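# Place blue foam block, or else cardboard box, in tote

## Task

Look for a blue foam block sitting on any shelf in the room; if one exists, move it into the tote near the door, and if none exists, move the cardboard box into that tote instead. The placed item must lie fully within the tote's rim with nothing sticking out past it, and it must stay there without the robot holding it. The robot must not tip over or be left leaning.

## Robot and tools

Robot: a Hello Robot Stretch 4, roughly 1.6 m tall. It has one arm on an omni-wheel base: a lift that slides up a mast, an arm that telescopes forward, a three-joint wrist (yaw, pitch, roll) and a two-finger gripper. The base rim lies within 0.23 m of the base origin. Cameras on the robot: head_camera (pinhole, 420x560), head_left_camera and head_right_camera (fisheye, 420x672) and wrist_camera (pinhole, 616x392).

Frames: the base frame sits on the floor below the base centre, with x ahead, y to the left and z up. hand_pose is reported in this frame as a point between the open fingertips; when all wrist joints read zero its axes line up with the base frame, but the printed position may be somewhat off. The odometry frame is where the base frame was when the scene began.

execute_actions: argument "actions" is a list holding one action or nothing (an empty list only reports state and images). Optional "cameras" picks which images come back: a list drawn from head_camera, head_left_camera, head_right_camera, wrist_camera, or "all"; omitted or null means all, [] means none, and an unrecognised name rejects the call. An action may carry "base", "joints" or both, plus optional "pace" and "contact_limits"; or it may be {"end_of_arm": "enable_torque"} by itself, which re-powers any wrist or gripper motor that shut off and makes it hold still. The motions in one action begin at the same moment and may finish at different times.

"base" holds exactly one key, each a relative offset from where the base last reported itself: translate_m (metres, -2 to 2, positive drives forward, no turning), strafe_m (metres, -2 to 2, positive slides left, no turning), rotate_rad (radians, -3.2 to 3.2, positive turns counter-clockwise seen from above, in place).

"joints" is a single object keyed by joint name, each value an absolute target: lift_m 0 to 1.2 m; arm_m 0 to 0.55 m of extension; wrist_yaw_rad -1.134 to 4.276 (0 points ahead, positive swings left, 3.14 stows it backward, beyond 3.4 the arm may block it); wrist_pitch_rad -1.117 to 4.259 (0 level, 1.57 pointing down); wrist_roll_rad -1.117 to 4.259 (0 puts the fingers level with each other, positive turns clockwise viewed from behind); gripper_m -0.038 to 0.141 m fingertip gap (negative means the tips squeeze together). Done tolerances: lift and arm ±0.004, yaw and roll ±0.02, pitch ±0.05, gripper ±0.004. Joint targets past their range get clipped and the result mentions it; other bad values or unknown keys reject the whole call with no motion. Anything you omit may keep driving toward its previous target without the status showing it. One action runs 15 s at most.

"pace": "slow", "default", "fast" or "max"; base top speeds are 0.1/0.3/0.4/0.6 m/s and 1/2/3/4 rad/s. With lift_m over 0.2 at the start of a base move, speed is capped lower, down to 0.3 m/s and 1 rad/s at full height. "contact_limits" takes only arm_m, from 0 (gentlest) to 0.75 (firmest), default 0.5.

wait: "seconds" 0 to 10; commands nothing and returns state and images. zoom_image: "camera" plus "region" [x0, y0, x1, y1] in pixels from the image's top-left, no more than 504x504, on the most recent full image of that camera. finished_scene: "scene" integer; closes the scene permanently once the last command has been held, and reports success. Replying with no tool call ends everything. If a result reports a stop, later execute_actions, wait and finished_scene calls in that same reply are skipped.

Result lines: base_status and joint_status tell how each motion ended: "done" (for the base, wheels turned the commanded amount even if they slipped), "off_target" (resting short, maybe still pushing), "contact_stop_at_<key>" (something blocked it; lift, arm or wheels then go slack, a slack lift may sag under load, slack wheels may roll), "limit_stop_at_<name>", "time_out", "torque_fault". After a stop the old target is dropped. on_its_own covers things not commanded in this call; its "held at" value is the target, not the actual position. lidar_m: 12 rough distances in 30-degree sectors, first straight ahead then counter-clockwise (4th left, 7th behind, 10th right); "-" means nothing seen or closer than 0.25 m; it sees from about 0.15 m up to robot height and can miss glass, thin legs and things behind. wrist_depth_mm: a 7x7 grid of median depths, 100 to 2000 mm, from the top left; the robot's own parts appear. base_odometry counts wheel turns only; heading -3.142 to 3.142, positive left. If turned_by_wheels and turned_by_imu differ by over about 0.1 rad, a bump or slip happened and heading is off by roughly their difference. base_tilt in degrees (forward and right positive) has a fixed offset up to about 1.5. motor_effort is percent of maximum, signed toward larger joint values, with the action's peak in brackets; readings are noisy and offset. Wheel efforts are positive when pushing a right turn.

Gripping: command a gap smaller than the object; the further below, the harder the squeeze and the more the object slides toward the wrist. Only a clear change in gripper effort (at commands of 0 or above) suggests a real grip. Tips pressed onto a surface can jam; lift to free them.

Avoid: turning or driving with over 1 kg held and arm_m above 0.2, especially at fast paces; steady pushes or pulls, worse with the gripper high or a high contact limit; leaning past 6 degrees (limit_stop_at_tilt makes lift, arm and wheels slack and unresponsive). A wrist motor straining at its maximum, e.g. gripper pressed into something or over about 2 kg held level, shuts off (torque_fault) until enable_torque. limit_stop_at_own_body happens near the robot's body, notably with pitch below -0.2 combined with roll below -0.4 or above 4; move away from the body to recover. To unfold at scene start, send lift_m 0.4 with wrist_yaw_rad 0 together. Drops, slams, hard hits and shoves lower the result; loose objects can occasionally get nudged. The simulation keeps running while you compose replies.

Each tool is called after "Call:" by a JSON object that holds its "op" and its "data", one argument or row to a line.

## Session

Call:
{"op": "execute_actions", "data": {
  "actions": []
}}

Scene clock: 0.00 s.
base_odometry: x=+0.000 y=+0.000 heading=+0.000 (m, m, rad; odometry frame)
turned_by_wheels: +0.000 (rad since the last result)
turned_by_imu: +0.000 (rad since the last result)
base_tilt: forward=+0.2 right=-0.4 (deg)
lidar_m: 0.88 1.09 1.52 1.45 0.94 0.84 0.89 1.08 1.35 1.38 0.95 0.87
base_status: not commanded
joint_positions: lift_m=+0.206 arm_m=-0.002 wrist_yaw_rad=+3.175 wrist_pitch_rad=+0.019 wrist_roll_rad=-0.008 gripper_m=+0.057
joint_status: not commanded
motor_effort: lift_m=+21 arm_m=+0 wrist_yaw_rad=+0 wrist_pitch_rad=-8 wrist_roll_rad=-1 gripper_m=-3 wheel_0=-1 wheel_1=+0 wheel_2=+0 (%)
hand_pose: x=-0.1219 y=+0.0777 z=+0.3784 quat_wxyz=(-0.017, -0.010, -0.004, +1.000) (m; base frame)
wrist_depth_mm: - 138 139 1060 976 891 831 / - 109 138 1042 960 891 820 / - 116 137 1025 931 866 809 / 133 134 194 1025 917 866 798 / 1336 1205 1098 991 904 842 788 / 1308 1182 208 960 878 842 768 / 946 917 1008 917 512 820 768
pictures: head_camera, head_left_camera, head_right_camera, wrist_camera
Images, in order (width x height): head_camera 420x560, head_left_camera 420x672, head_right_camera 420x672, wrist_camera 616x392.

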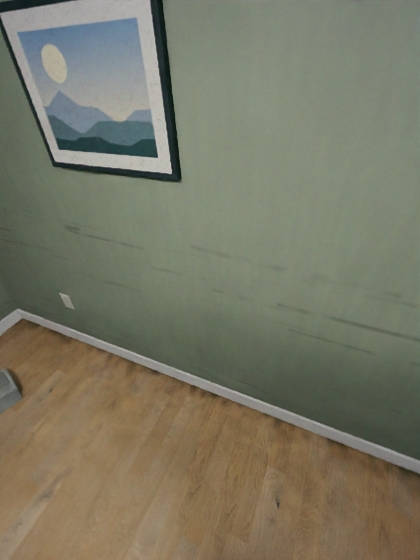

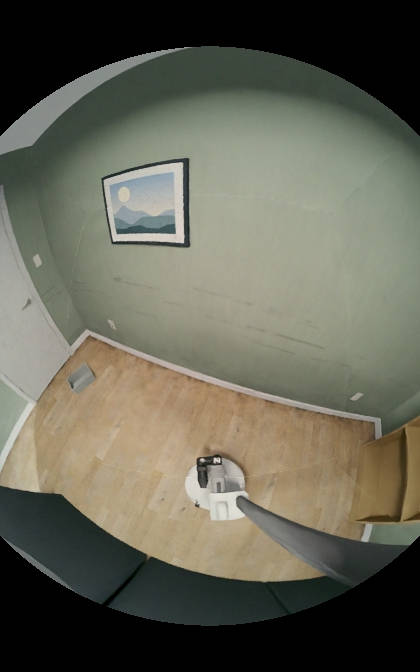

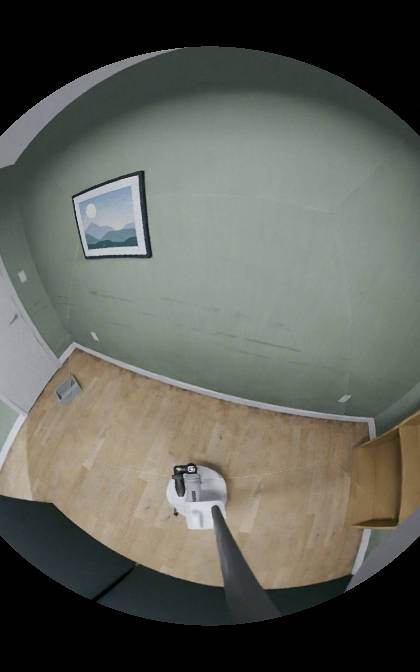

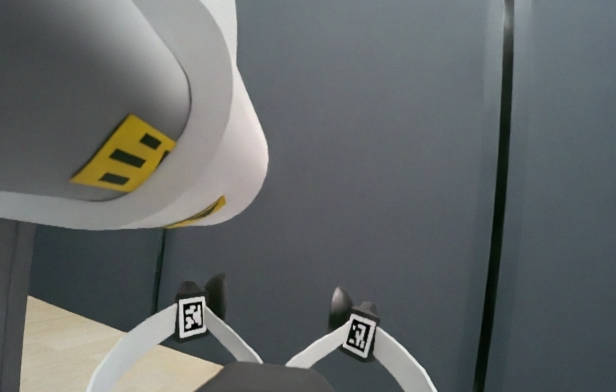

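Call:
{"op": "zoom_image", "data": {
  "camera": "head_right_camera",
  "region": [300, 380, 420, 560]
}}

Call:
{"op": "zoom_image", "data": {
  "camera": "head_left_camera",
  "region": [0, 280, 180, 540]
}}

Region (300, 380, 420, 560) of head_right_camera's 420x672 image, scaled by 2.800, with more detail than that image has.

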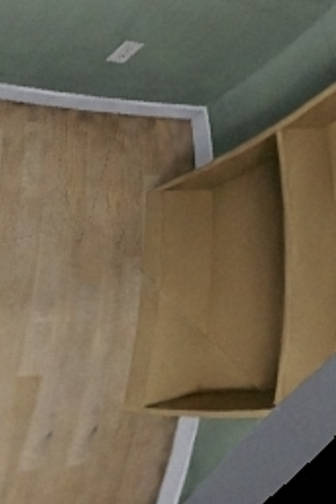

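Region (0, 280, 180, 540) of head_left_camera's 420x672 image, scaled by 1.938, with more detail than that image has; it fills the left 349 columns of this view, and the rest is white.

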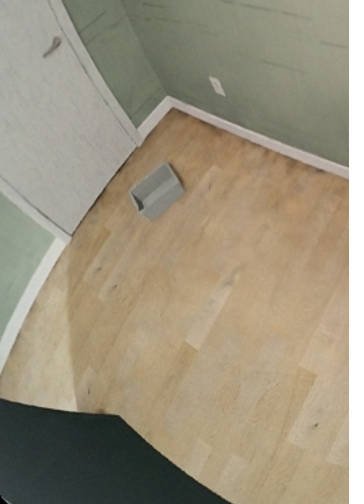

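Call:
{"op": "execute_actions", "data": {
  "actions": [
    {"base": {"rotate_rad": -0.38}, "joints": {"lift_m": 0.3}, "pace": "max"}
  ],
  "cameras": ["head_left_camera", "head_right_camera"]
}}

Scene clock: 2.93 s.
base_odometry: x=+0.000 y=+0.000 heading=-0.380 (m, m, rad; odometry frame)
turned_by_wheels: -0.380 (rad since the last result)
turned_by_imu: -0.385 (rad since the last result)
base_tilt: forward=+0.3 right=-0.3 (deg)
lidar_m: 0.86 0.93 1.24 1.53 1.21 0.86 0.85 0.88 1.27 1.35 1.22 0.91
base_status: done
joint_positions: lift_m=+0.300 arm_m=-0.002 wrist_yaw_rad=+3.175 wrist_pitch_rad=+0.019 wrist_roll_rad=-0.008 gripper_m=+0.057
joint_status: all done
motor_effort: lift_m=+22(26) arm_m=-1(1) wrist_yaw_rad=+0(1) wrist_pitch_rad=-7(8) wrist_roll_rad=+0(0) gripper_m=-4(4) wheel_0=+0(8) wheel_1=-1(10) wheel_2=-1(9) (%)
hand_pose: x=-0.1219 y=+0.0777 z=+0.4725 quat_wxyz=(-0.017, -0.010, -0.004, +1.000) (m; base frame)
wrist_depth_mm: - 138 140 1025 1008 1008 991 / - 109 138 1008 991 991 1008 / - 116 137 991 991 976 976 / 133 134 194 976 991 976 976 / 960 960 976 960 976 960 960 / 960 960 208 960 960 946 946 / 946 946 946 946 564 946 946
pictures: head_left_camera, head_right_camera
Images, in order (width x height): head_left_camera 420x672, head_right_camera 420x672.

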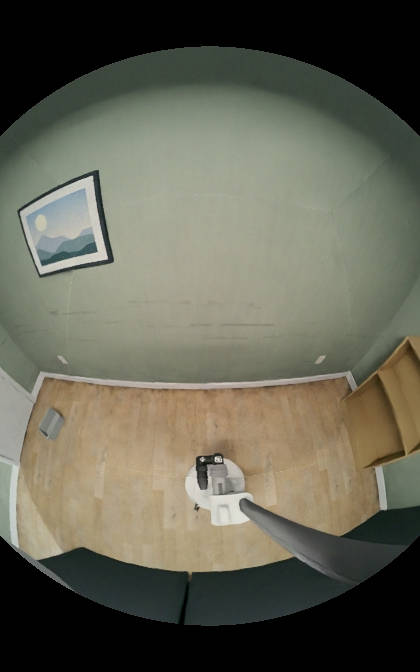

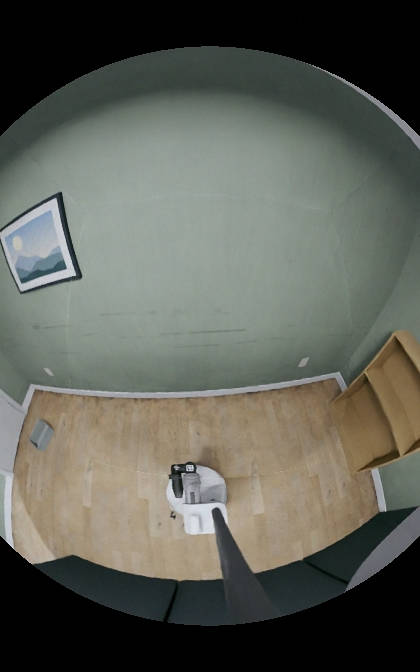

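Call:
{"op": "zoom_image", "data": {
  "camera": "head_left_camera",
  "region": [0, 350, 200, 600]
}}

Call:
{"op": "zoom_image", "data": {
  "camera": "head_right_camera",
  "region": [300, 310, 420, 500]
}}

Region (0, 350, 200, 600) of head_left_camera's 420x672 image, scaled by 2.016, with more detail than that image has; it fills the left 403 columns of this view, and the rest is white.

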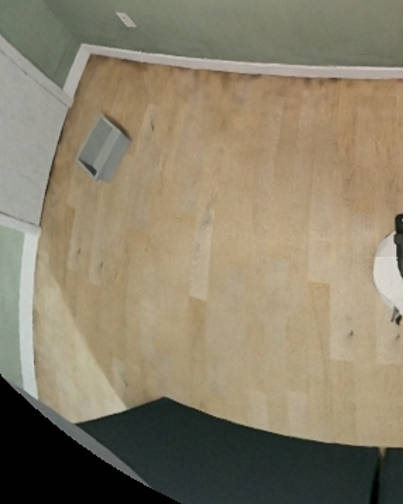

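Region (300, 310, 420, 500) of head_right_camera's 420x672 image, scaled by 2.653, with more detail than that image has; it fills the left 318 columns of this view, and the rest is white.

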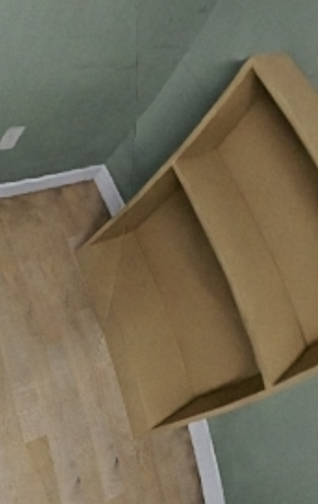

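Call:
{"op": "execute_actions", "data": {
  "actions": [
    {"base": {"translate_m": -0.45}, "joints": {"lift_m": 0.4, "wrist_yaw_rad": 1.8}, "pace": "max"}
  ],
  "cameras": ["wrist_camera", "head_left_camera"]
}}

Scene clock: 6.87 s.
base_odometry: x=-0.418 y=+0.167 heading=-0.380 (m, m, rad; odometry frame)
turned_by_wheels: +0.000 (rad since the last result)
turned_by_imu: +0.001 (rad since the last result)
base_tilt: forward=+0.3 right=-0.4 (deg)
lidar_m: 1.33 1.39 1.67 2.08 0.56 0.42 0.41 0.42 0.62 1.35 1.44 1.37
base_status: done
joint_positions: lift_m=+0.400 arm_m=-0.002 wrist_yaw_rad=+1.800 wrist_pitch_rad=+0.019 wrist_roll_rad=-0.008 gripper_m=+0.057
joint_status: all done
motor_effort: lift_m=+22(27) arm_m=-1(1) wrist_yaw_rad=-1(5) wrist_pitch_rad=-7(8) wrist_roll_rad=+0(1) gripper_m=-3(3) wheel_0=+0(7) wheel_1=+0(8) wheel_2=-1(15) (%)
hand_pose: x=+0.1888 y=+0.3008 z=+0.5725 quat_wxyz=(+0.621, -0.010, +0.003, +0.783) (m; base frame)
wrist_depth_mm: 691 904 - - - 1983 1921 / 707 931 - - - 1921 1921 / 723 946 - - - 1921 1863 / 732 991 - - - 1863 1863 / 750 1008 - - 1983 1863 1808 / 759 976 208 - 1863 1863 1756 / 750 878 1499 1537 878 1808 1756
pictures: head_left_camera, wrist_camera
Images, in order (width x height): head_left_camera 420x672, wrist_camera 616x392.

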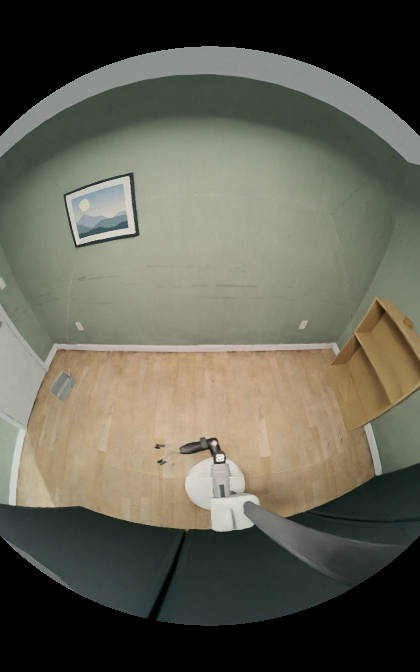

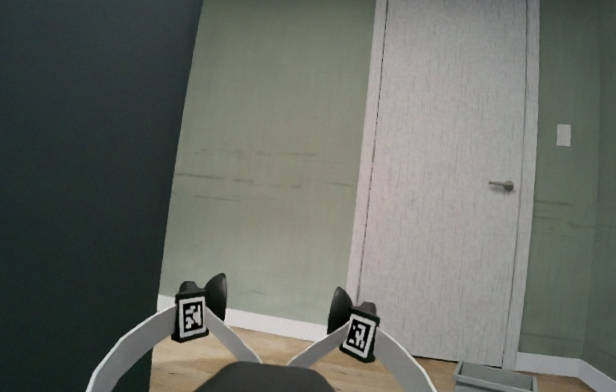

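Call:
{"op": "zoom_image", "data": {
  "camera": "head_left_camera",
  "region": [320, 280, 420, 440]
}}

Region (320, 280, 420, 440) of head_left_camera's 420x672 image, scaled by 3.150, with more detail than that image has; it fills the left 315 columns of this view, and the rest is white.

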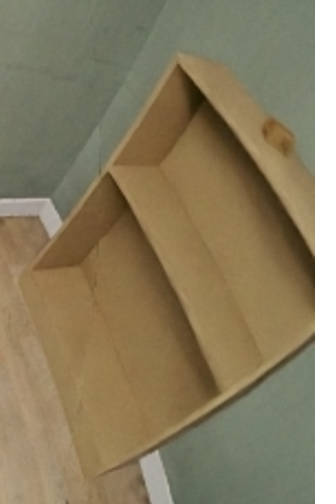

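Call:
{"op": "execute_actions", "data": {
  "actions": [
    {"base": {"strafe_m": 1.68}, "joints": {"wrist_yaw_rad": 2.95}, "pace": "max"}
  ],
  "cameras": ["wrist_camera", "head_left_camera", "head_right_camera"]
}}

Scene clock: 12.20 s.
base_odometry: x=+0.206 y=+1.727 heading=-0.380 (m, m, rad; odometry frame)
turned_by_wheels: +0.000 (rad since the last result)
turned_by_imu: -0.005 (rad since the last result)
base_tilt: forward=+0.4 right=-0.4 (deg)
lidar_m: 0.61 0.55 0.41 0.41 0.45 0.61 1.67 0.76 0.65 1.58 1.88 1.38
base_status: done
joint_positions: lift_m=+0.400 arm_m=-0.002 wrist_yaw_rad=+2.950 wrist_pitch_rad=+0.019 wrist_roll_rad=-0.008 gripper_m=+0.057
joint_status: all done
motor_effort: lift_m=+22(22) arm_m=+0(1) wrist_yaw_rad=+0(6) wrist_pitch_rad=-7(7) wrist_roll_rad=+0(0) gripper_m=-3(3) wheel_0=+2(12) wheel_1=+0(14) wheel_2=-1(3) (%)
hand_pose: x=-0.0972 y=+0.1408 z=+0.5725 quat_wxyz=(+0.096, -0.010, -0.003, +0.995) (m; base frame)
wrist_depth_mm: 139 253 - - 854 525 407 / 118 163 - 1756 820 512 399 / 135 178 - 1661 778 504 387 / 141 281 - 1499 741 488 377 / - - - 1366 707 477 368 / 1921 - 208 1255 634 455 364 / 1366 1308 1464 878 362 442 355
pictures: head_left_camera, head_right_camera, wrist_camera
Images, in order (width x height): head_left_camera 420x672, head_right_camera 420x672, wrist_camera 616x392.

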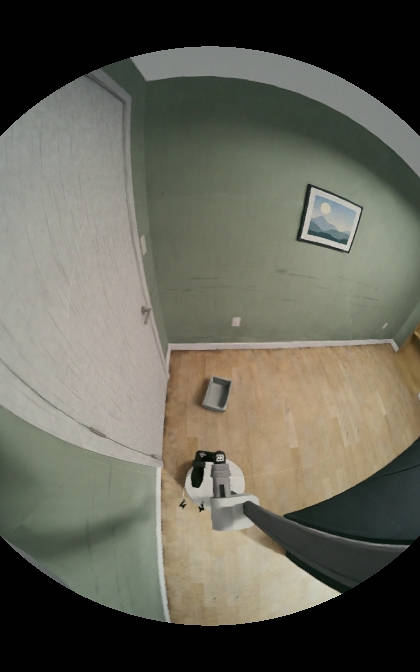

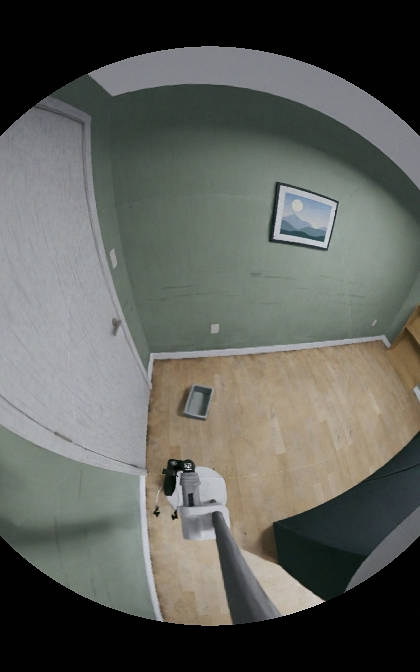

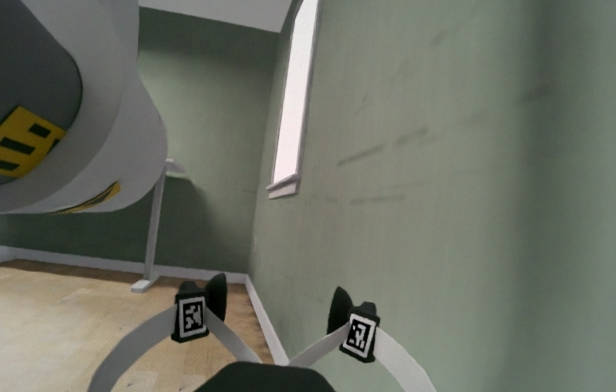

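Call:
{"op": "execute_actions", "data": {
  "actions": [
    {"base": {"translate_m": -1.75}, "joints": {"wrist_yaw_rad": -0.6, "lift_m": 0.28}, "pace": "max"}
  ]
}}

Scene clock: 18.40 s.
base_odometry: x=-1.419 y=+2.377 heading=-0.380 (m, m, rad; odometry frame)
turned_by_wheels: +0.000 (rad since the last result)
turned_by_imu: +0.004 (rad since the last result)
base_tilt: forward=+0.3 right=-0.4 (deg)
lidar_m: 1.70 0.65 0.43 0.41 0.42 0.61 0.90 0.89 1.28 2.49 1.29 1.05
base_status: done
joint_positions: lift_m=+0.280 arm_m=-0.002 wrist_yaw_rad=-0.600 wrist_pitch_rad=+0.019 wrist_roll_rad=-0.008 gripper_m=+0.057
joint_status: all done
motor_effort: lift_m=+19(20) arm_m=-1(1) wrist_yaw_rad=-1(6) wrist_pitch_rad=-7(8) wrist_roll_rad=+0(1) gripper_m=-4(4) wheel_0=+1(8) wheel_1=+2(8) wheel_2=-1(13) (%)
hand_pose: x=+0.3580 y=-0.2350 z=+0.4528 quat_wxyz=(+0.955, -0.001, +0.010, -0.295) (m; base frame)
wrist_depth_mm: - - 1205 946 1661 1499 - / - - 1138 1160 1281 1537 - / - - 1060 1499 1618 1499 1983 / - - 1008 1464 1618 1464 - / - - 960 1499 1576 1499 - / 1499 1661 209 1397 1537 1863 1983 / 1060 1060 931 1060 634 1397 1708
pictures: head_camera, head_left_camera, head_right_camera, wrist_camera
Images, in order (width x height): head_camera 420x560, head_left_camera 420x672, head_right_camera 420x672, wrist_camera 616x392.

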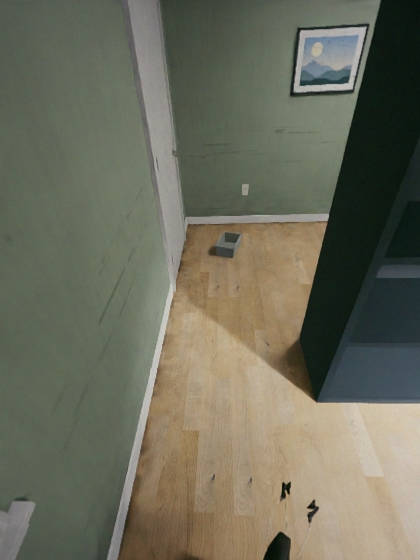

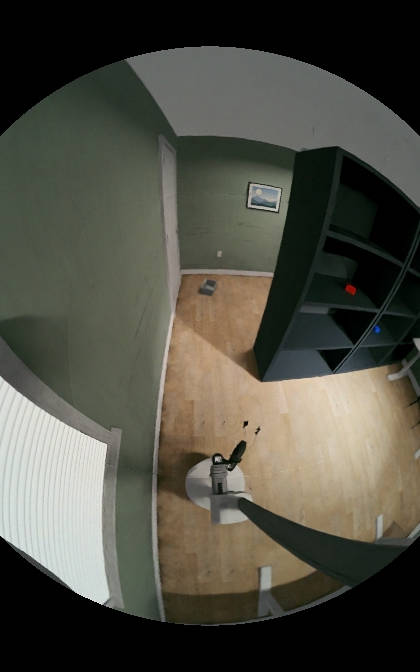

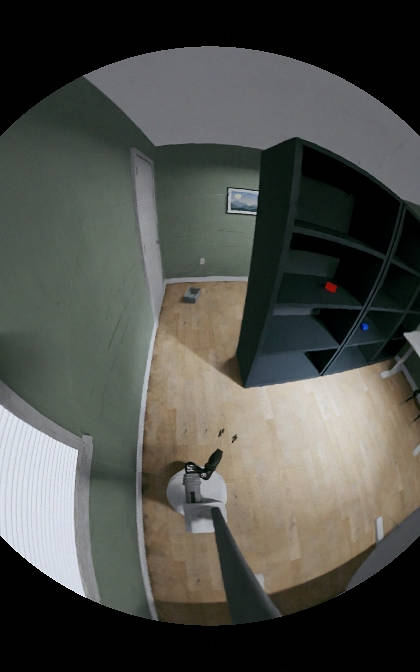

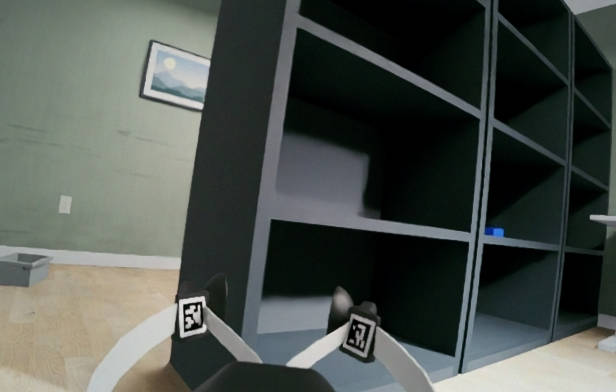

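There's a blue object on the second unit. Zooming in.

Call:
{"op": "zoom_image", "data": {
  "camera": "head_right_camera",
  "region": [270, 230, 420, 400]
}}

Call:
{"op": "zoom_image", "data": {
  "camera": "wrist_camera",
  "region": [420, 160, 616, 340]
}}

Region (270, 230, 420, 400) of head_right_camera's 420x672 image, scaled by 2.965, with more detail than that image has; it fills the left 445 columns of this view, and the rest is white.

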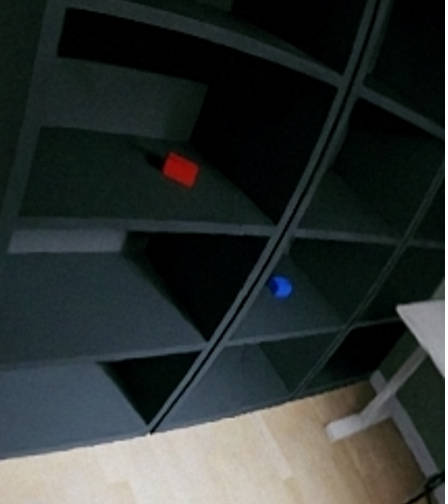

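Region (420, 160, 616, 340) of wrist_camera's 616x392 image, scaled by 2.571; it fills the top 463 rows of this view, and the rest is white.

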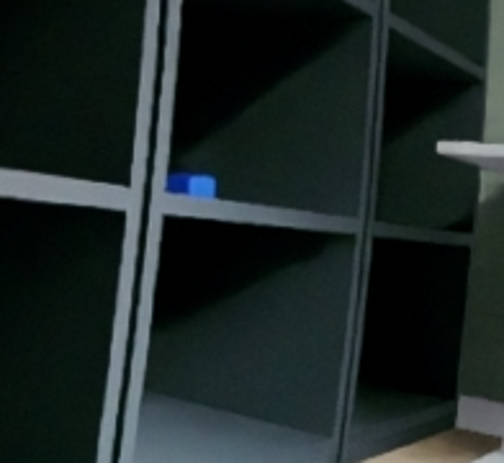

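Call:
{"op": "zoom_image", "data": {
  "camera": "head_right_camera",
  "region": [300, 320, 420, 560]
}}

Region (300, 320, 420, 560) of head_right_camera's 420x672 image, scaled by 2.100, with more detail than that image has.

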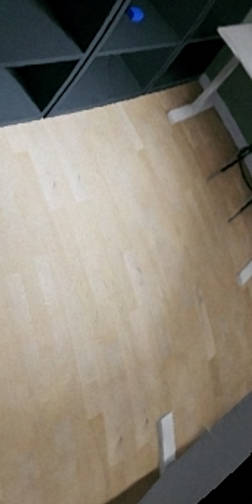

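Call:
{"op": "execute_actions", "data": {
  "actions": [
    {"base": {"strafe_m": -1.77}, "joints": {"wrist_yaw_rad": 0, "lift_m": 0.52, "wrist_pitch_rad": 0.35, "gripper_m": 0.125}, "pace": "max"}
  ]
}}

Scene clock: 24.80 s.
base_odometry: x=-2.076 y=+0.733 heading=-0.380 (m, m, rad; odometry frame)
turned_by_wheels: +0.000 (rad since the last result)
turned_by_imu: +0.007 (rad since the last result)
base_tilt: forward=+0.5 right=-0.4 (deg)
lidar_m: 0.86 0.92 1.28 2.19 1.26 0.97 0.92 1.02 0.76 0.71 0.78 0.90
base_status: done
joint_positions: lift_m=+0.520 arm_m=-0.002 wrist_yaw_rad=+0.000 wrist_pitch_rad=+0.352 wrist_roll_rad=-0.008 gripper_m=+0.125
joint_status: all done
motor_effort: lift_m=+22(26) arm_m=-1(1) wrist_yaw_rad=+0(5) wrist_pitch_rad=-7(10) wrist_roll_rad=-1(1) gripper_m=-1(4) wheel_0=-1(12) wheel_1=+0(14) wheel_2=+0(2) (%)
hand_pose: x=+0.4401 y=-0.0874 z=+0.5985 quat_wxyz=(+0.985, -0.004, +0.175, +0.001) (m; base frame)
wrist_depth_mm: 580 707 1008 991 1008 946 741 / 615 750 1042 1042 1042 1008 707 / 634 788 1078 1060 1060 991 683 / 654 683 707 723 820 831 676 / 699 842 1160 1182 1182 788 676 / 732 189 1098 1182 1182 866 707 / 778 831 831 170 203 831 750
pictures: head_camera, head_left_camera, head_right_camera, wrist_camera
Images, in order (width x height): head_camera 420x560, head_left_camera 420x672, head_right_camera 420x672, wrist_camera 616x392.

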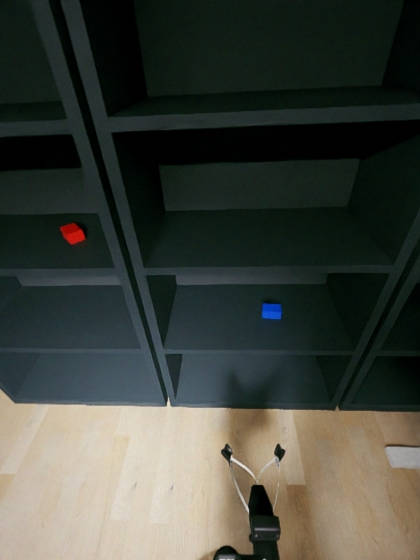

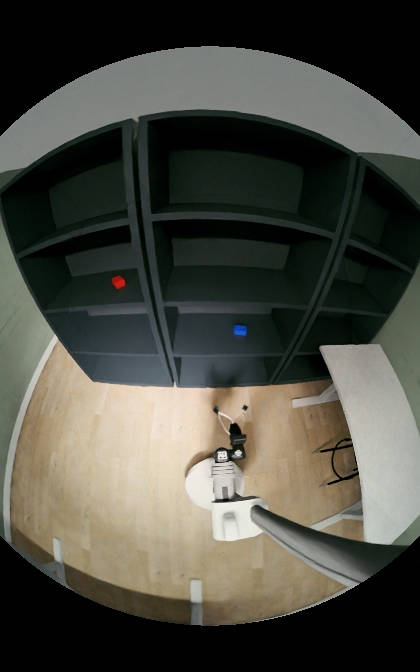

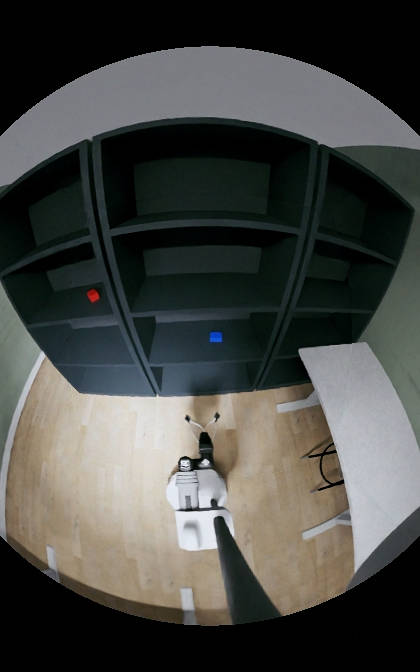

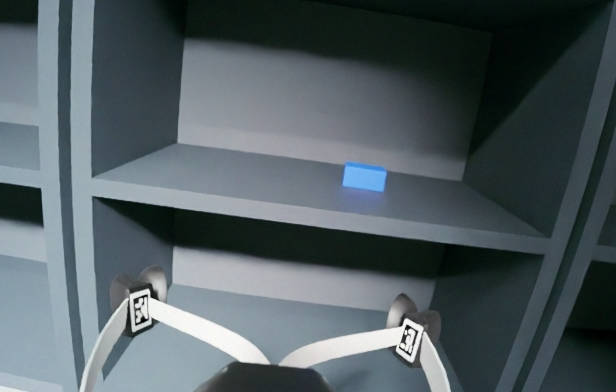

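Call:
{"op": "zoom_image", "data": {
  "camera": "wrist_camera",
  "region": [290, 130, 450, 250]
}}

Call:
{"op": "zoom_image", "data": {
  "camera": "head_camera",
  "region": [140, 250, 400, 480]
}}

Region (290, 130, 450, 250) of wrist_camera's 616x392 image, scaled by 3.150; it fills the top 378 rows of this view, and the rest is white.

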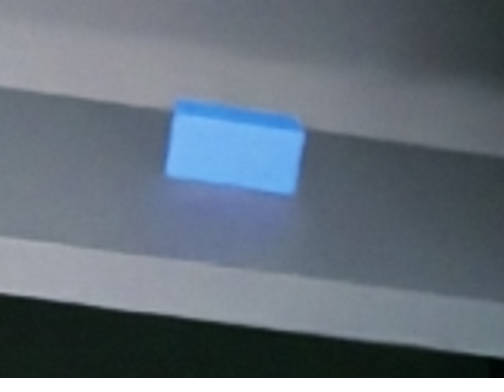

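Region (140, 250, 400, 480) of head_camera's 420x560 image, scaled by 1.938, with more detail than that image has; it fills the top 446 rows of this view, and the rest is white.

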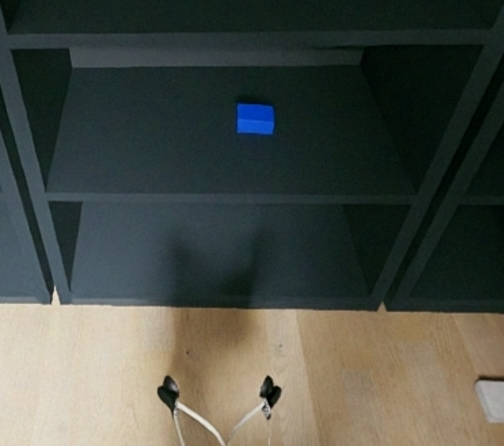

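Call:
{"op": "execute_actions", "data": {
  "actions": [
    {"base": {"strafe_m": -0.153}, "joints": {"arm_m": 0.38, "lift_m": 0.485, "gripper_m": 0.141}, "pace": "max"}
  ],
  "cameras": ["head_camera", "wrist_camera"]
}}

Scene clock: 30.57 s.
base_odometry: x=-2.132 y=+0.591 heading=-0.380 (m, m, rad; odometry frame)
turned_by_wheels: +0.000 (rad since the last result)
turned_by_imu: +0.001 (rad since the last result)
base_tilt: forward=+0.4 right=-0.2 (deg)
lidar_m: 0.84 0.90 1.23 2.35 1.28 0.96 0.97 0.83 0.61 0.56 0.62 0.87
base_status: done
joint_positions: lift_m=+0.485 arm_m=+0.379 wrist_yaw_rad=+0.000 wrist_pitch_rad=+0.352 wrist_roll_rad=-0.008 gripper_m=+0.141
joint_status: all done
motor_effort: lift_m=+18(20) arm_m=+6(7) wrist_yaw_rad=-1(1) wrist_pitch_rad=-7(8) wrist_roll_rad=+0(1) gripper_m=-2(1) wheel_0=-1(12) wheel_1=+1(11) wheel_2=+0(1) (%)
hand_pose: x=+0.8206 y=-0.0874 z=+0.5639 quat_wxyz=(+0.985, -0.004, +0.175, +0.001) (m; base frame)
wrist_depth_mm: 640 640 640 640 640 627 508 / 661 676 668 668 668 647 492 / 668 683 691 691 683 676 477 / 430 469 504 452 654 621 469 / 303 327 353 382 413 445 436 / 273 189 271 282 293 314 327 / 768 798 798 172 278 277 278
pictures: head_camera, wrist_camera
Images, in order (width x height): head_camera 420x560, wrist_camera 616x392.

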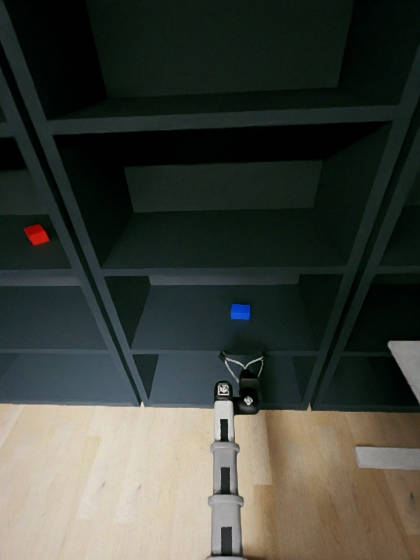

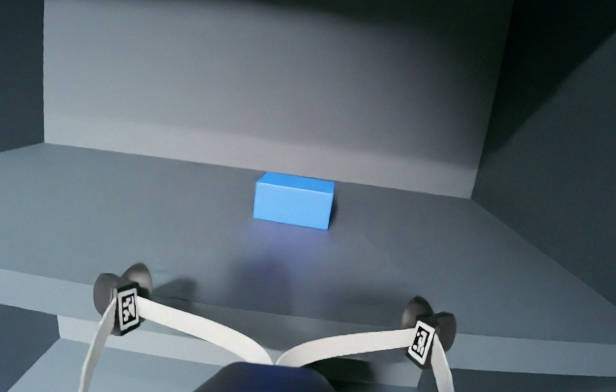

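Call:
{"op": "zoom_image", "data": {
  "camera": "wrist_camera",
  "region": [80, 140, 480, 392]
}}

Call:
{"op": "zoom_image", "data": {
  "camera": "wrist_camera",
  "region": [230, 150, 370, 250]
}}

Region (80, 140, 480, 392) of wrist_camera's 616x392 image, scaled by 1.260; it fills the top 318 rows of this view, and the rest is white.

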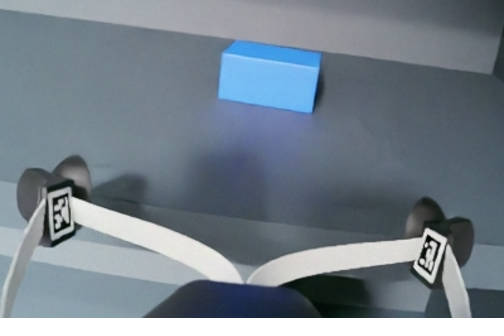

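Region (230, 150, 370, 250) of wrist_camera's 616x392 image, scaled by 3.600; it fills the top 360 rows of this view, and the rest is white.

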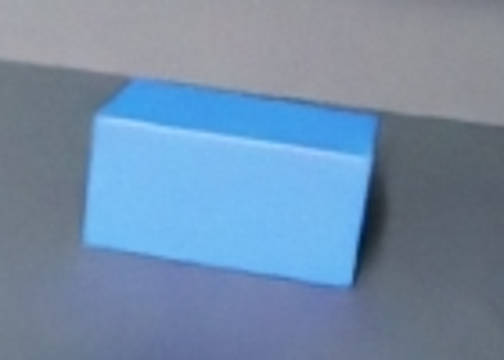

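Call:
{"op": "execute_actions", "data": {
  "actions": [
    {"base": {"translate_m": 0.15}, "joints": {"arm_m": 0.49, "lift_m": 0.472}, "pace": "default"}
  ],
  "cameras": ["head_camera", "wrist_camera"]
}}

Scene clock: 34.60 s.
base_odometry: x=-1.993 y=+0.535 heading=-0.380 (m, m, rad; odometry frame)
turned_by_wheels: +0.000 (rad since the last result)
turned_by_imu: +0.000 (rad since the last result)
base_tilt: forward=+0.6 right=-0.5 (deg)
lidar_m: 0.70 0.75 1.05 2.35 1.50 1.13 1.10 0.83 0.60 0.59 0.60 0.75
base_status: done
joint_positions: lift_m=+0.472 arm_m=+0.489 wrist_yaw_rad=-0.002 wrist_pitch_rad=+0.351 wrist_roll_rad=-0.008 gripper_m=+0.141
joint_status: all done
motor_effort: lift_m=+16(18) arm_m=+8(10) wrist_yaw_rad=+5(8) wrist_pitch_rad=-3(7) wrist_roll_rad=+0(0) gripper_m=-1(0) wheel_0=+0(8) wheel_1=+1(9) wheel_2=+0(9) (%)
hand_pose: x=+0.9302 y=-0.0880 z=+0.5513 quat_wxyz=(+0.985, -0.004, +0.175, +0.000) (m; base frame)
wrist_depth_mm: 402 402 399 399 397 397 397 / 415 415 415 413 413 410 413 / 436 433 433 430 430 430 427 / 399 433 442 445 445 449 439 / 279 303 304 353 382 415 430 / 215 190 190 187 220 290 303 / 182 186 185 167 193 223 238
pictures: head_camera, wrist_camera
Images, in order (width x height): head_camera 420x560, wrist_camera 616x392.

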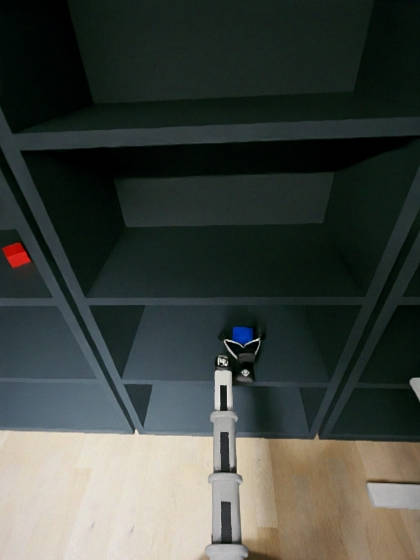

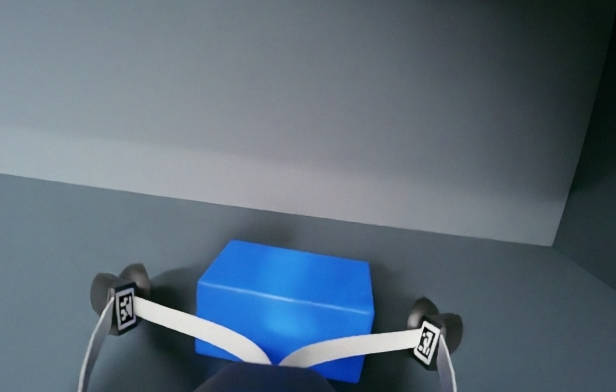

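Call:
{"op": "execute_actions", "data": {
  "actions": []
}}

Scene clock: 35.70 s.
base_odometry: x=-1.993 y=+0.535 heading=-0.380 (m, m, rad; odometry frame)
turned_by_wheels: +0.000 (rad since the last result)
turned_by_imu: +0.000 (rad since the last result)
base_tilt: forward=+0.4 right=-0.4 (deg)
lidar_m: 0.70 0.76 1.06 2.34 1.52 1.12 1.09 0.83 0.60 0.59 0.62 0.72
base_status: done
joint_positions: lift_m=+0.472 arm_m=+0.489 wrist_yaw_rad=-0.002 wrist_pitch_rad=+0.351 wrist_roll_rad=-0.008 gripper_m=+0.141
joint_status: all done
motor_effort: lift_m=+16(18) arm_m=+7(10) wrist_yaw_rad=+5(8) wrist_pitch_rad=-4(7) wrist_roll_rad=-1(0) gripper_m=-1(0) wheel_0=+0(8) wheel_1=+1(9) wheel_2=+0(9) (%)
hand_pose: x=+0.9302 y=-0.0880 z=+0.5513 quat_wxyz=(+0.985, -0.004, +0.175, +0.000) (m; base frame)
wrist_depth_mm: 399 399 399 402 399 397 397 / 415 415 415 413 415 413 410 / 433 433 433 433 430 430 427 / 397 436 442 449 449 449 442 / 279 301 304 353 382 415 430 / 216 190 190 187 220 290 301 / 182 187 185 167 193 223 238
pictures: head_camera, head_left_camera, head_right_camera, wrist_camera
Images, in order (width x height): head_camera 420x560, head_left_camera 420x672, head_right_camera 420x672, wrist_camera 616x392.

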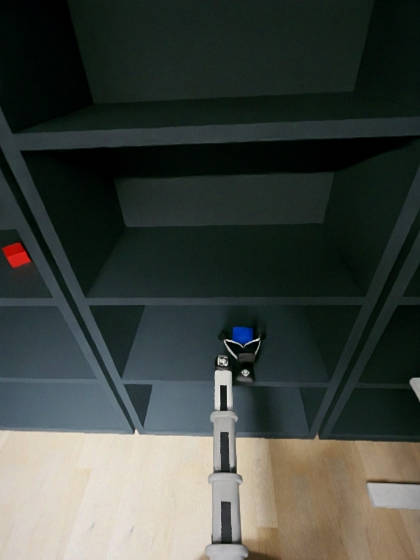

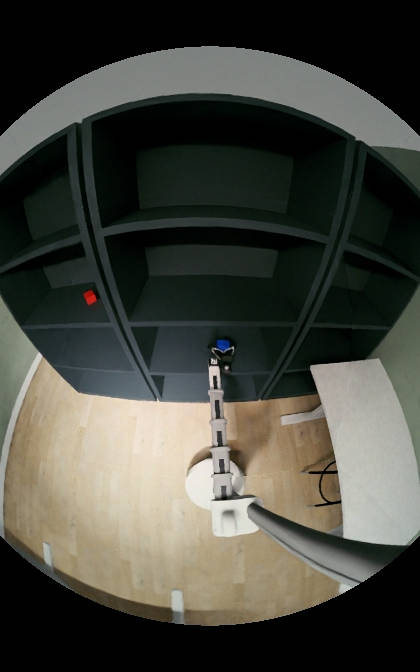

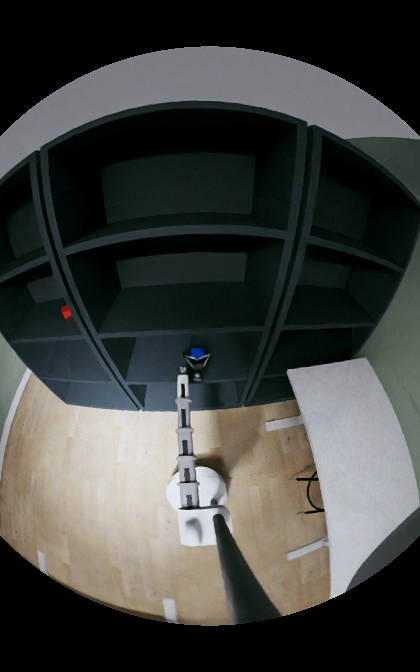

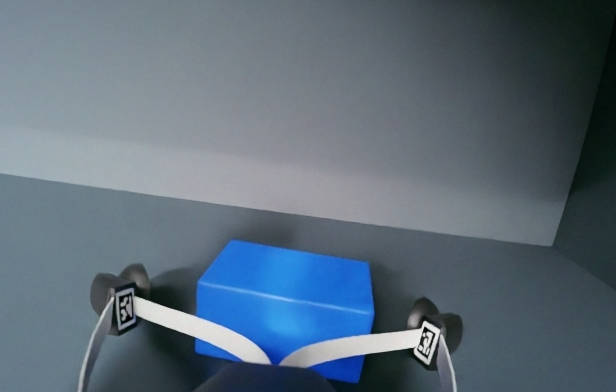

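Call:
{"op": "execute_actions", "data": {
  "actions": [
    {"joints": {"lift_m": 0.479, "gripper_m": 0.04}}
  ],
  "cameras": ["wrist_camera"]
}}

Scene clock: 38.47 s.
base_odometry: x=-1.993 y=+0.535 heading=-0.380 (m, m, rad; odometry frame)
turned_by_wheels: +0.000 (rad since the last result)
turned_by_imu: +0.000 (rad since the last result)
base_tilt: forward=+0.5 right=-0.5 (deg)
lidar_m: 0.70 0.76 1.07 2.33 1.50 1.12 1.10 0.83 0.61 0.58 0.61 0.74
base_status: not commanded
joint_positions: lift_m=+0.479 arm_m=+0.489 wrist_yaw_rad=+0.000 wrist_pitch_rad=+0.352 wrist_roll_rad=-0.008 gripper_m=+0.041
joint_status: all done
motor_effort: lift_m=+24(26) arm_m=+7(8) wrist_yaw_rad=+0(6) wrist_pitch_rad=-7(7) wrist_roll_rad=-1(1) gripper_m=-22(21) wheel_0=+0(0) wheel_1=+1(1) wheel_2=+0(0) (%)
hand_pose: x=+0.9305 y=-0.0875 z=+0.5574 quat_wxyz=(+0.985, -0.004, +0.175, +0.001) (m; base frame)
wrist_depth_mm: 402 399 402 397 397 394 394 / 415 415 415 413 415 407 407 / 433 433 430 430 430 427 424 / 410 442 445 445 445 449 442 / 290 312 327 364 394 424 430 / 223 178 177 179 273 300 310 / 180 193 178 174 178 231 247
pictures: wrist_camera
Images, in order (width x height): wrist_camera 616x392.

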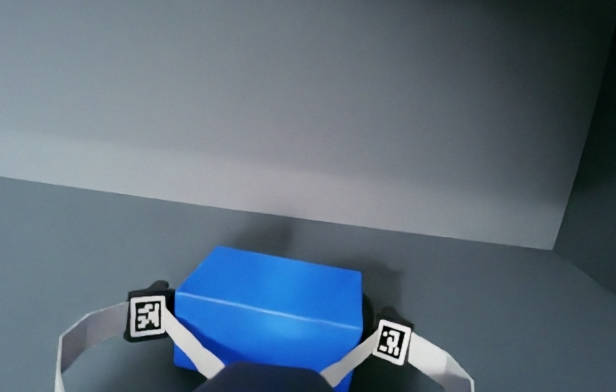

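Call:
{"op": "execute_actions", "data": {
  "actions": [
    {"joints": {"lift_m": 0.51}}
  ],
  "cameras": ["wrist_camera"]
}}

Scene clock: 39.70 s.
base_odometry: x=-1.993 y=+0.535 heading=-0.380 (m, m, rad; odometry frame)
turned_by_wheels: +0.000 (rad since the last result)
turned_by_imu: +0.000 (rad since the last result)
base_tilt: forward=+0.4 right=-0.4 (deg)
lidar_m: 0.70 0.75 1.04 2.35 1.51 1.13 1.10 0.83 0.61 0.58 0.62 0.74
base_status: not commanded
joint_positions: lift_m=+0.510 arm_m=+0.489 wrist_yaw_rad=+0.000 wrist_pitch_rad=+0.352 wrist_roll_rad=-0.008 gripper_m=+0.041
joint_status: all done
motor_effort: lift_m=+24(25) arm_m=+6(6) wrist_yaw_rad=+1(0) wrist_pitch_rad=-7(8) wrist_roll_rad=-1(1) gripper_m=-22(22) wheel_0=+0(0) wheel_1=+1(1) wheel_2=+0(0) (%)
hand_pose: x=+0.9305 y=-0.0875 z=+0.5883 quat_wxyz=(+0.985, -0.004, +0.175, +0.001) (m; base frame)
wrist_depth_mm: 402 399 402 399 397 397 392 / 415 415 415 413 415 410 407 / 433 433 433 430 430 427 424 / 449 449 449 449 449 445 439 / 351 377 394 442 459 462 452 / 270 178 177 179 330 364 379 / 218 233 177 174 178 279 298
pictures: wrist_camera
Images, in order (width x height): wrist_camera 616x392.

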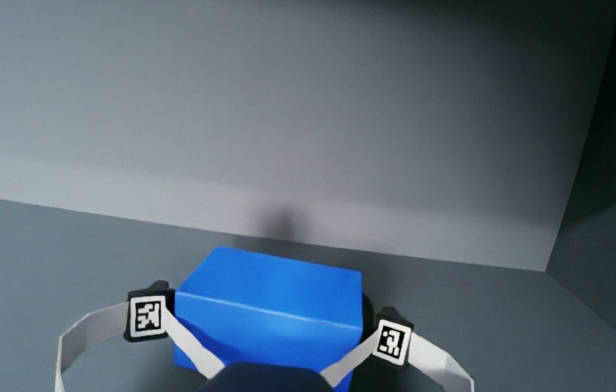

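Call:
{"op": "execute_actions", "data": {
  "actions": [
    {"joints": {"arm_m": 0.14}, "pace": "fast"}
  ],
  "cameras": ["head_camera", "wrist_camera"]
}}

Scene clock: 42.20 s.
base_odometry: x=-1.993 y=+0.535 heading=-0.380 (m, m, rad; odometry frame)
turned_by_wheels: +0.000 (rad since the last result)
turned_by_imu: +0.000 (rad since the last result)
base_tilt: forward=+0.3 right=-0.4 (deg)
lidar_m: 0.71 0.74 1.06 2.32 1.51 1.11 1.09 0.83 0.62 0.58 0.63 0.72
base_status: not commanded
joint_positions: lift_m=+0.510 arm_m=+0.141 wrist_yaw_rad=+0.000 wrist_pitch_rad=+0.353 wrist_roll_rad=-0.008 gripper_m=+0.041
joint_status: all done
motor_effort: lift_m=+24(24) arm_m=-6(7) wrist_yaw_rad=+0(0) wrist_pitch_rad=-8(9) wrist_roll_rad=+0(0) gripper_m=-23(23) wheel_0=+0(0) wheel_1=+1(1) wheel_2=+0(0) (%)
hand_pose: x=+0.5827 y=-0.0875 z=+0.5882 quat_wxyz=(+0.984, -0.004, +0.175, +0.001) (m; base frame)
wrist_depth_mm: 691 723 723 723 715 715 512 / 707 750 759 750 741 707 484 / 707 788 778 788 778 683 480 / 496 544 603 676 759 654 466 / 362 379 397 445 477 517 449 / 768 178 177 179 364 373 382 / 750 831 177 174 178 535 430
pictures: head_camera, wrist_camera
Images, in order (width x height): head_camera 420x560, wrist_camera 616x392.

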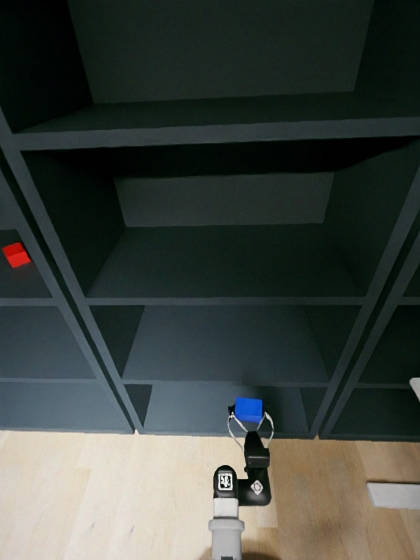

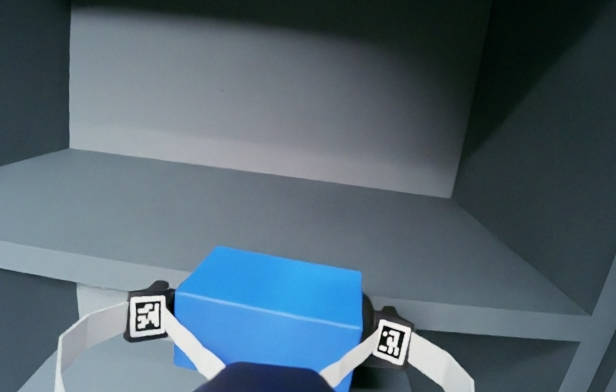

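Call:
{"op": "execute_actions", "data": {
  "actions": [
    {"base": {"strafe_m": 1.93}, "joints": {"lift_m": 0.4, "wrist_pitch_rad": 1.92, "wrist_yaw_rad": 1.31}, "pace": "fast"}
  ]
}}

Scene clock: 48.87 s.
base_odometry: x=-1.277 y=+2.327 heading=-0.380 (m, m, rad; odometry frame)
turned_by_wheels: +0.000 (rad since the last result)
turned_by_imu: -0.006 (rad since the last result)
base_tilt: forward=+0.4 right=-0.4 (deg)
lidar_m: 1.64 0.62 0.46 0.39 0.42 0.58 1.01 1.03 1.52 2.51 1.04 0.91
base_status: done
joint_positions: lift_m=+0.400 arm_m=+0.141 wrist_yaw_rad=+1.310 wrist_pitch_rad=+1.919 wrist_roll_rad=-0.008 gripper_m=+0.041
joint_status: all done
motor_effort: lift_m=+17(22) arm_m=-6(6) wrist_yaw_rad=+0(3) wrist_pitch_rad=+3(7) wrist_roll_rad=+0(0) gripper_m=-23(23) wheel_0=+2(11) wheel_1=+0(13) wheel_2=+1(1) (%)
hand_pose: x=+0.3710 y=-0.1176 z=+0.3073 quat_wxyz=(+0.453, -0.501, +0.648, +0.352) (m; base frame)
wrist_depth_mm: 347 455 459 462 466 466 466 / 304 469 477 480 480 480 480 / 297 439 496 496 500 500 504 / 298 459 517 521 521 521 521 / 312 530 530 535 544 544 549 / 357 176 177 179 559 569 574 / 580 585 178 173 178 585 597
pictures: head_camera, head_left_camera, head_right_camera, wrist_camera
Images, in order (width x height): head_camera 420x560, head_left_camera 420x672, head_right_camera 420x672, wrist_camera 616x392.

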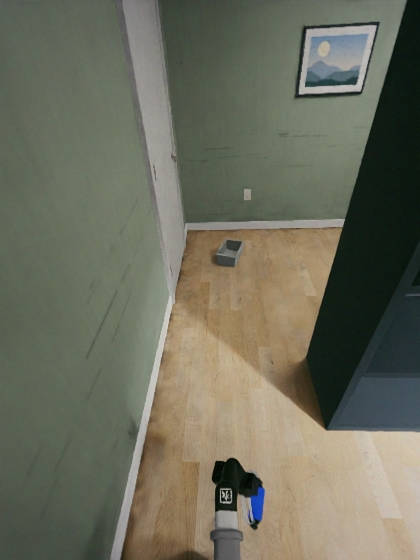

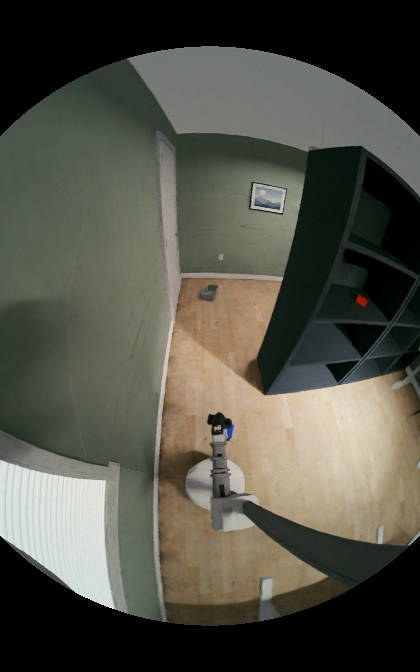

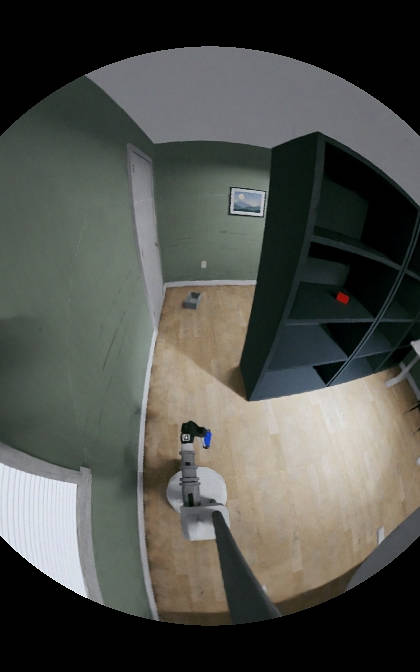

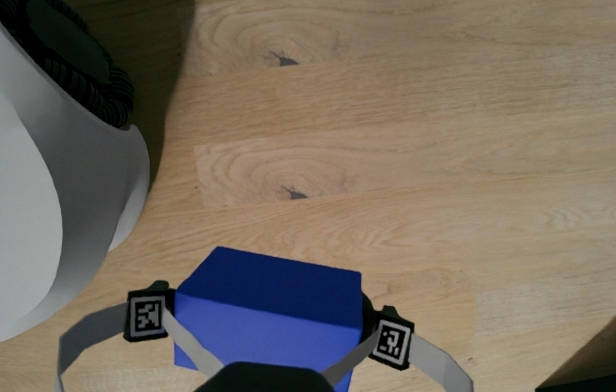

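Call:
{"op": "zoom_image", "data": {
  "camera": "head_camera",
  "region": [160, 200, 300, 310]
}}

Region (160, 200, 300, 310) of head_camera's 420x560 image, scaled by 3.600, with more detail than that image has; it fills the top 396 rows of this view, and the rest is white.

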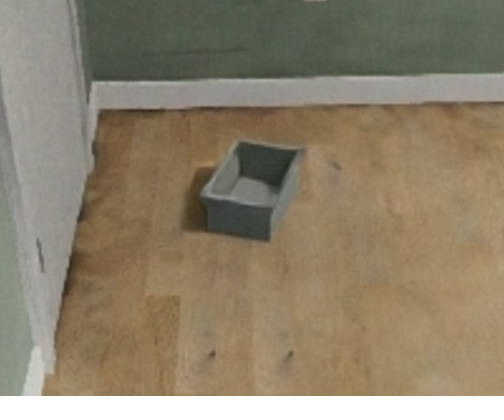

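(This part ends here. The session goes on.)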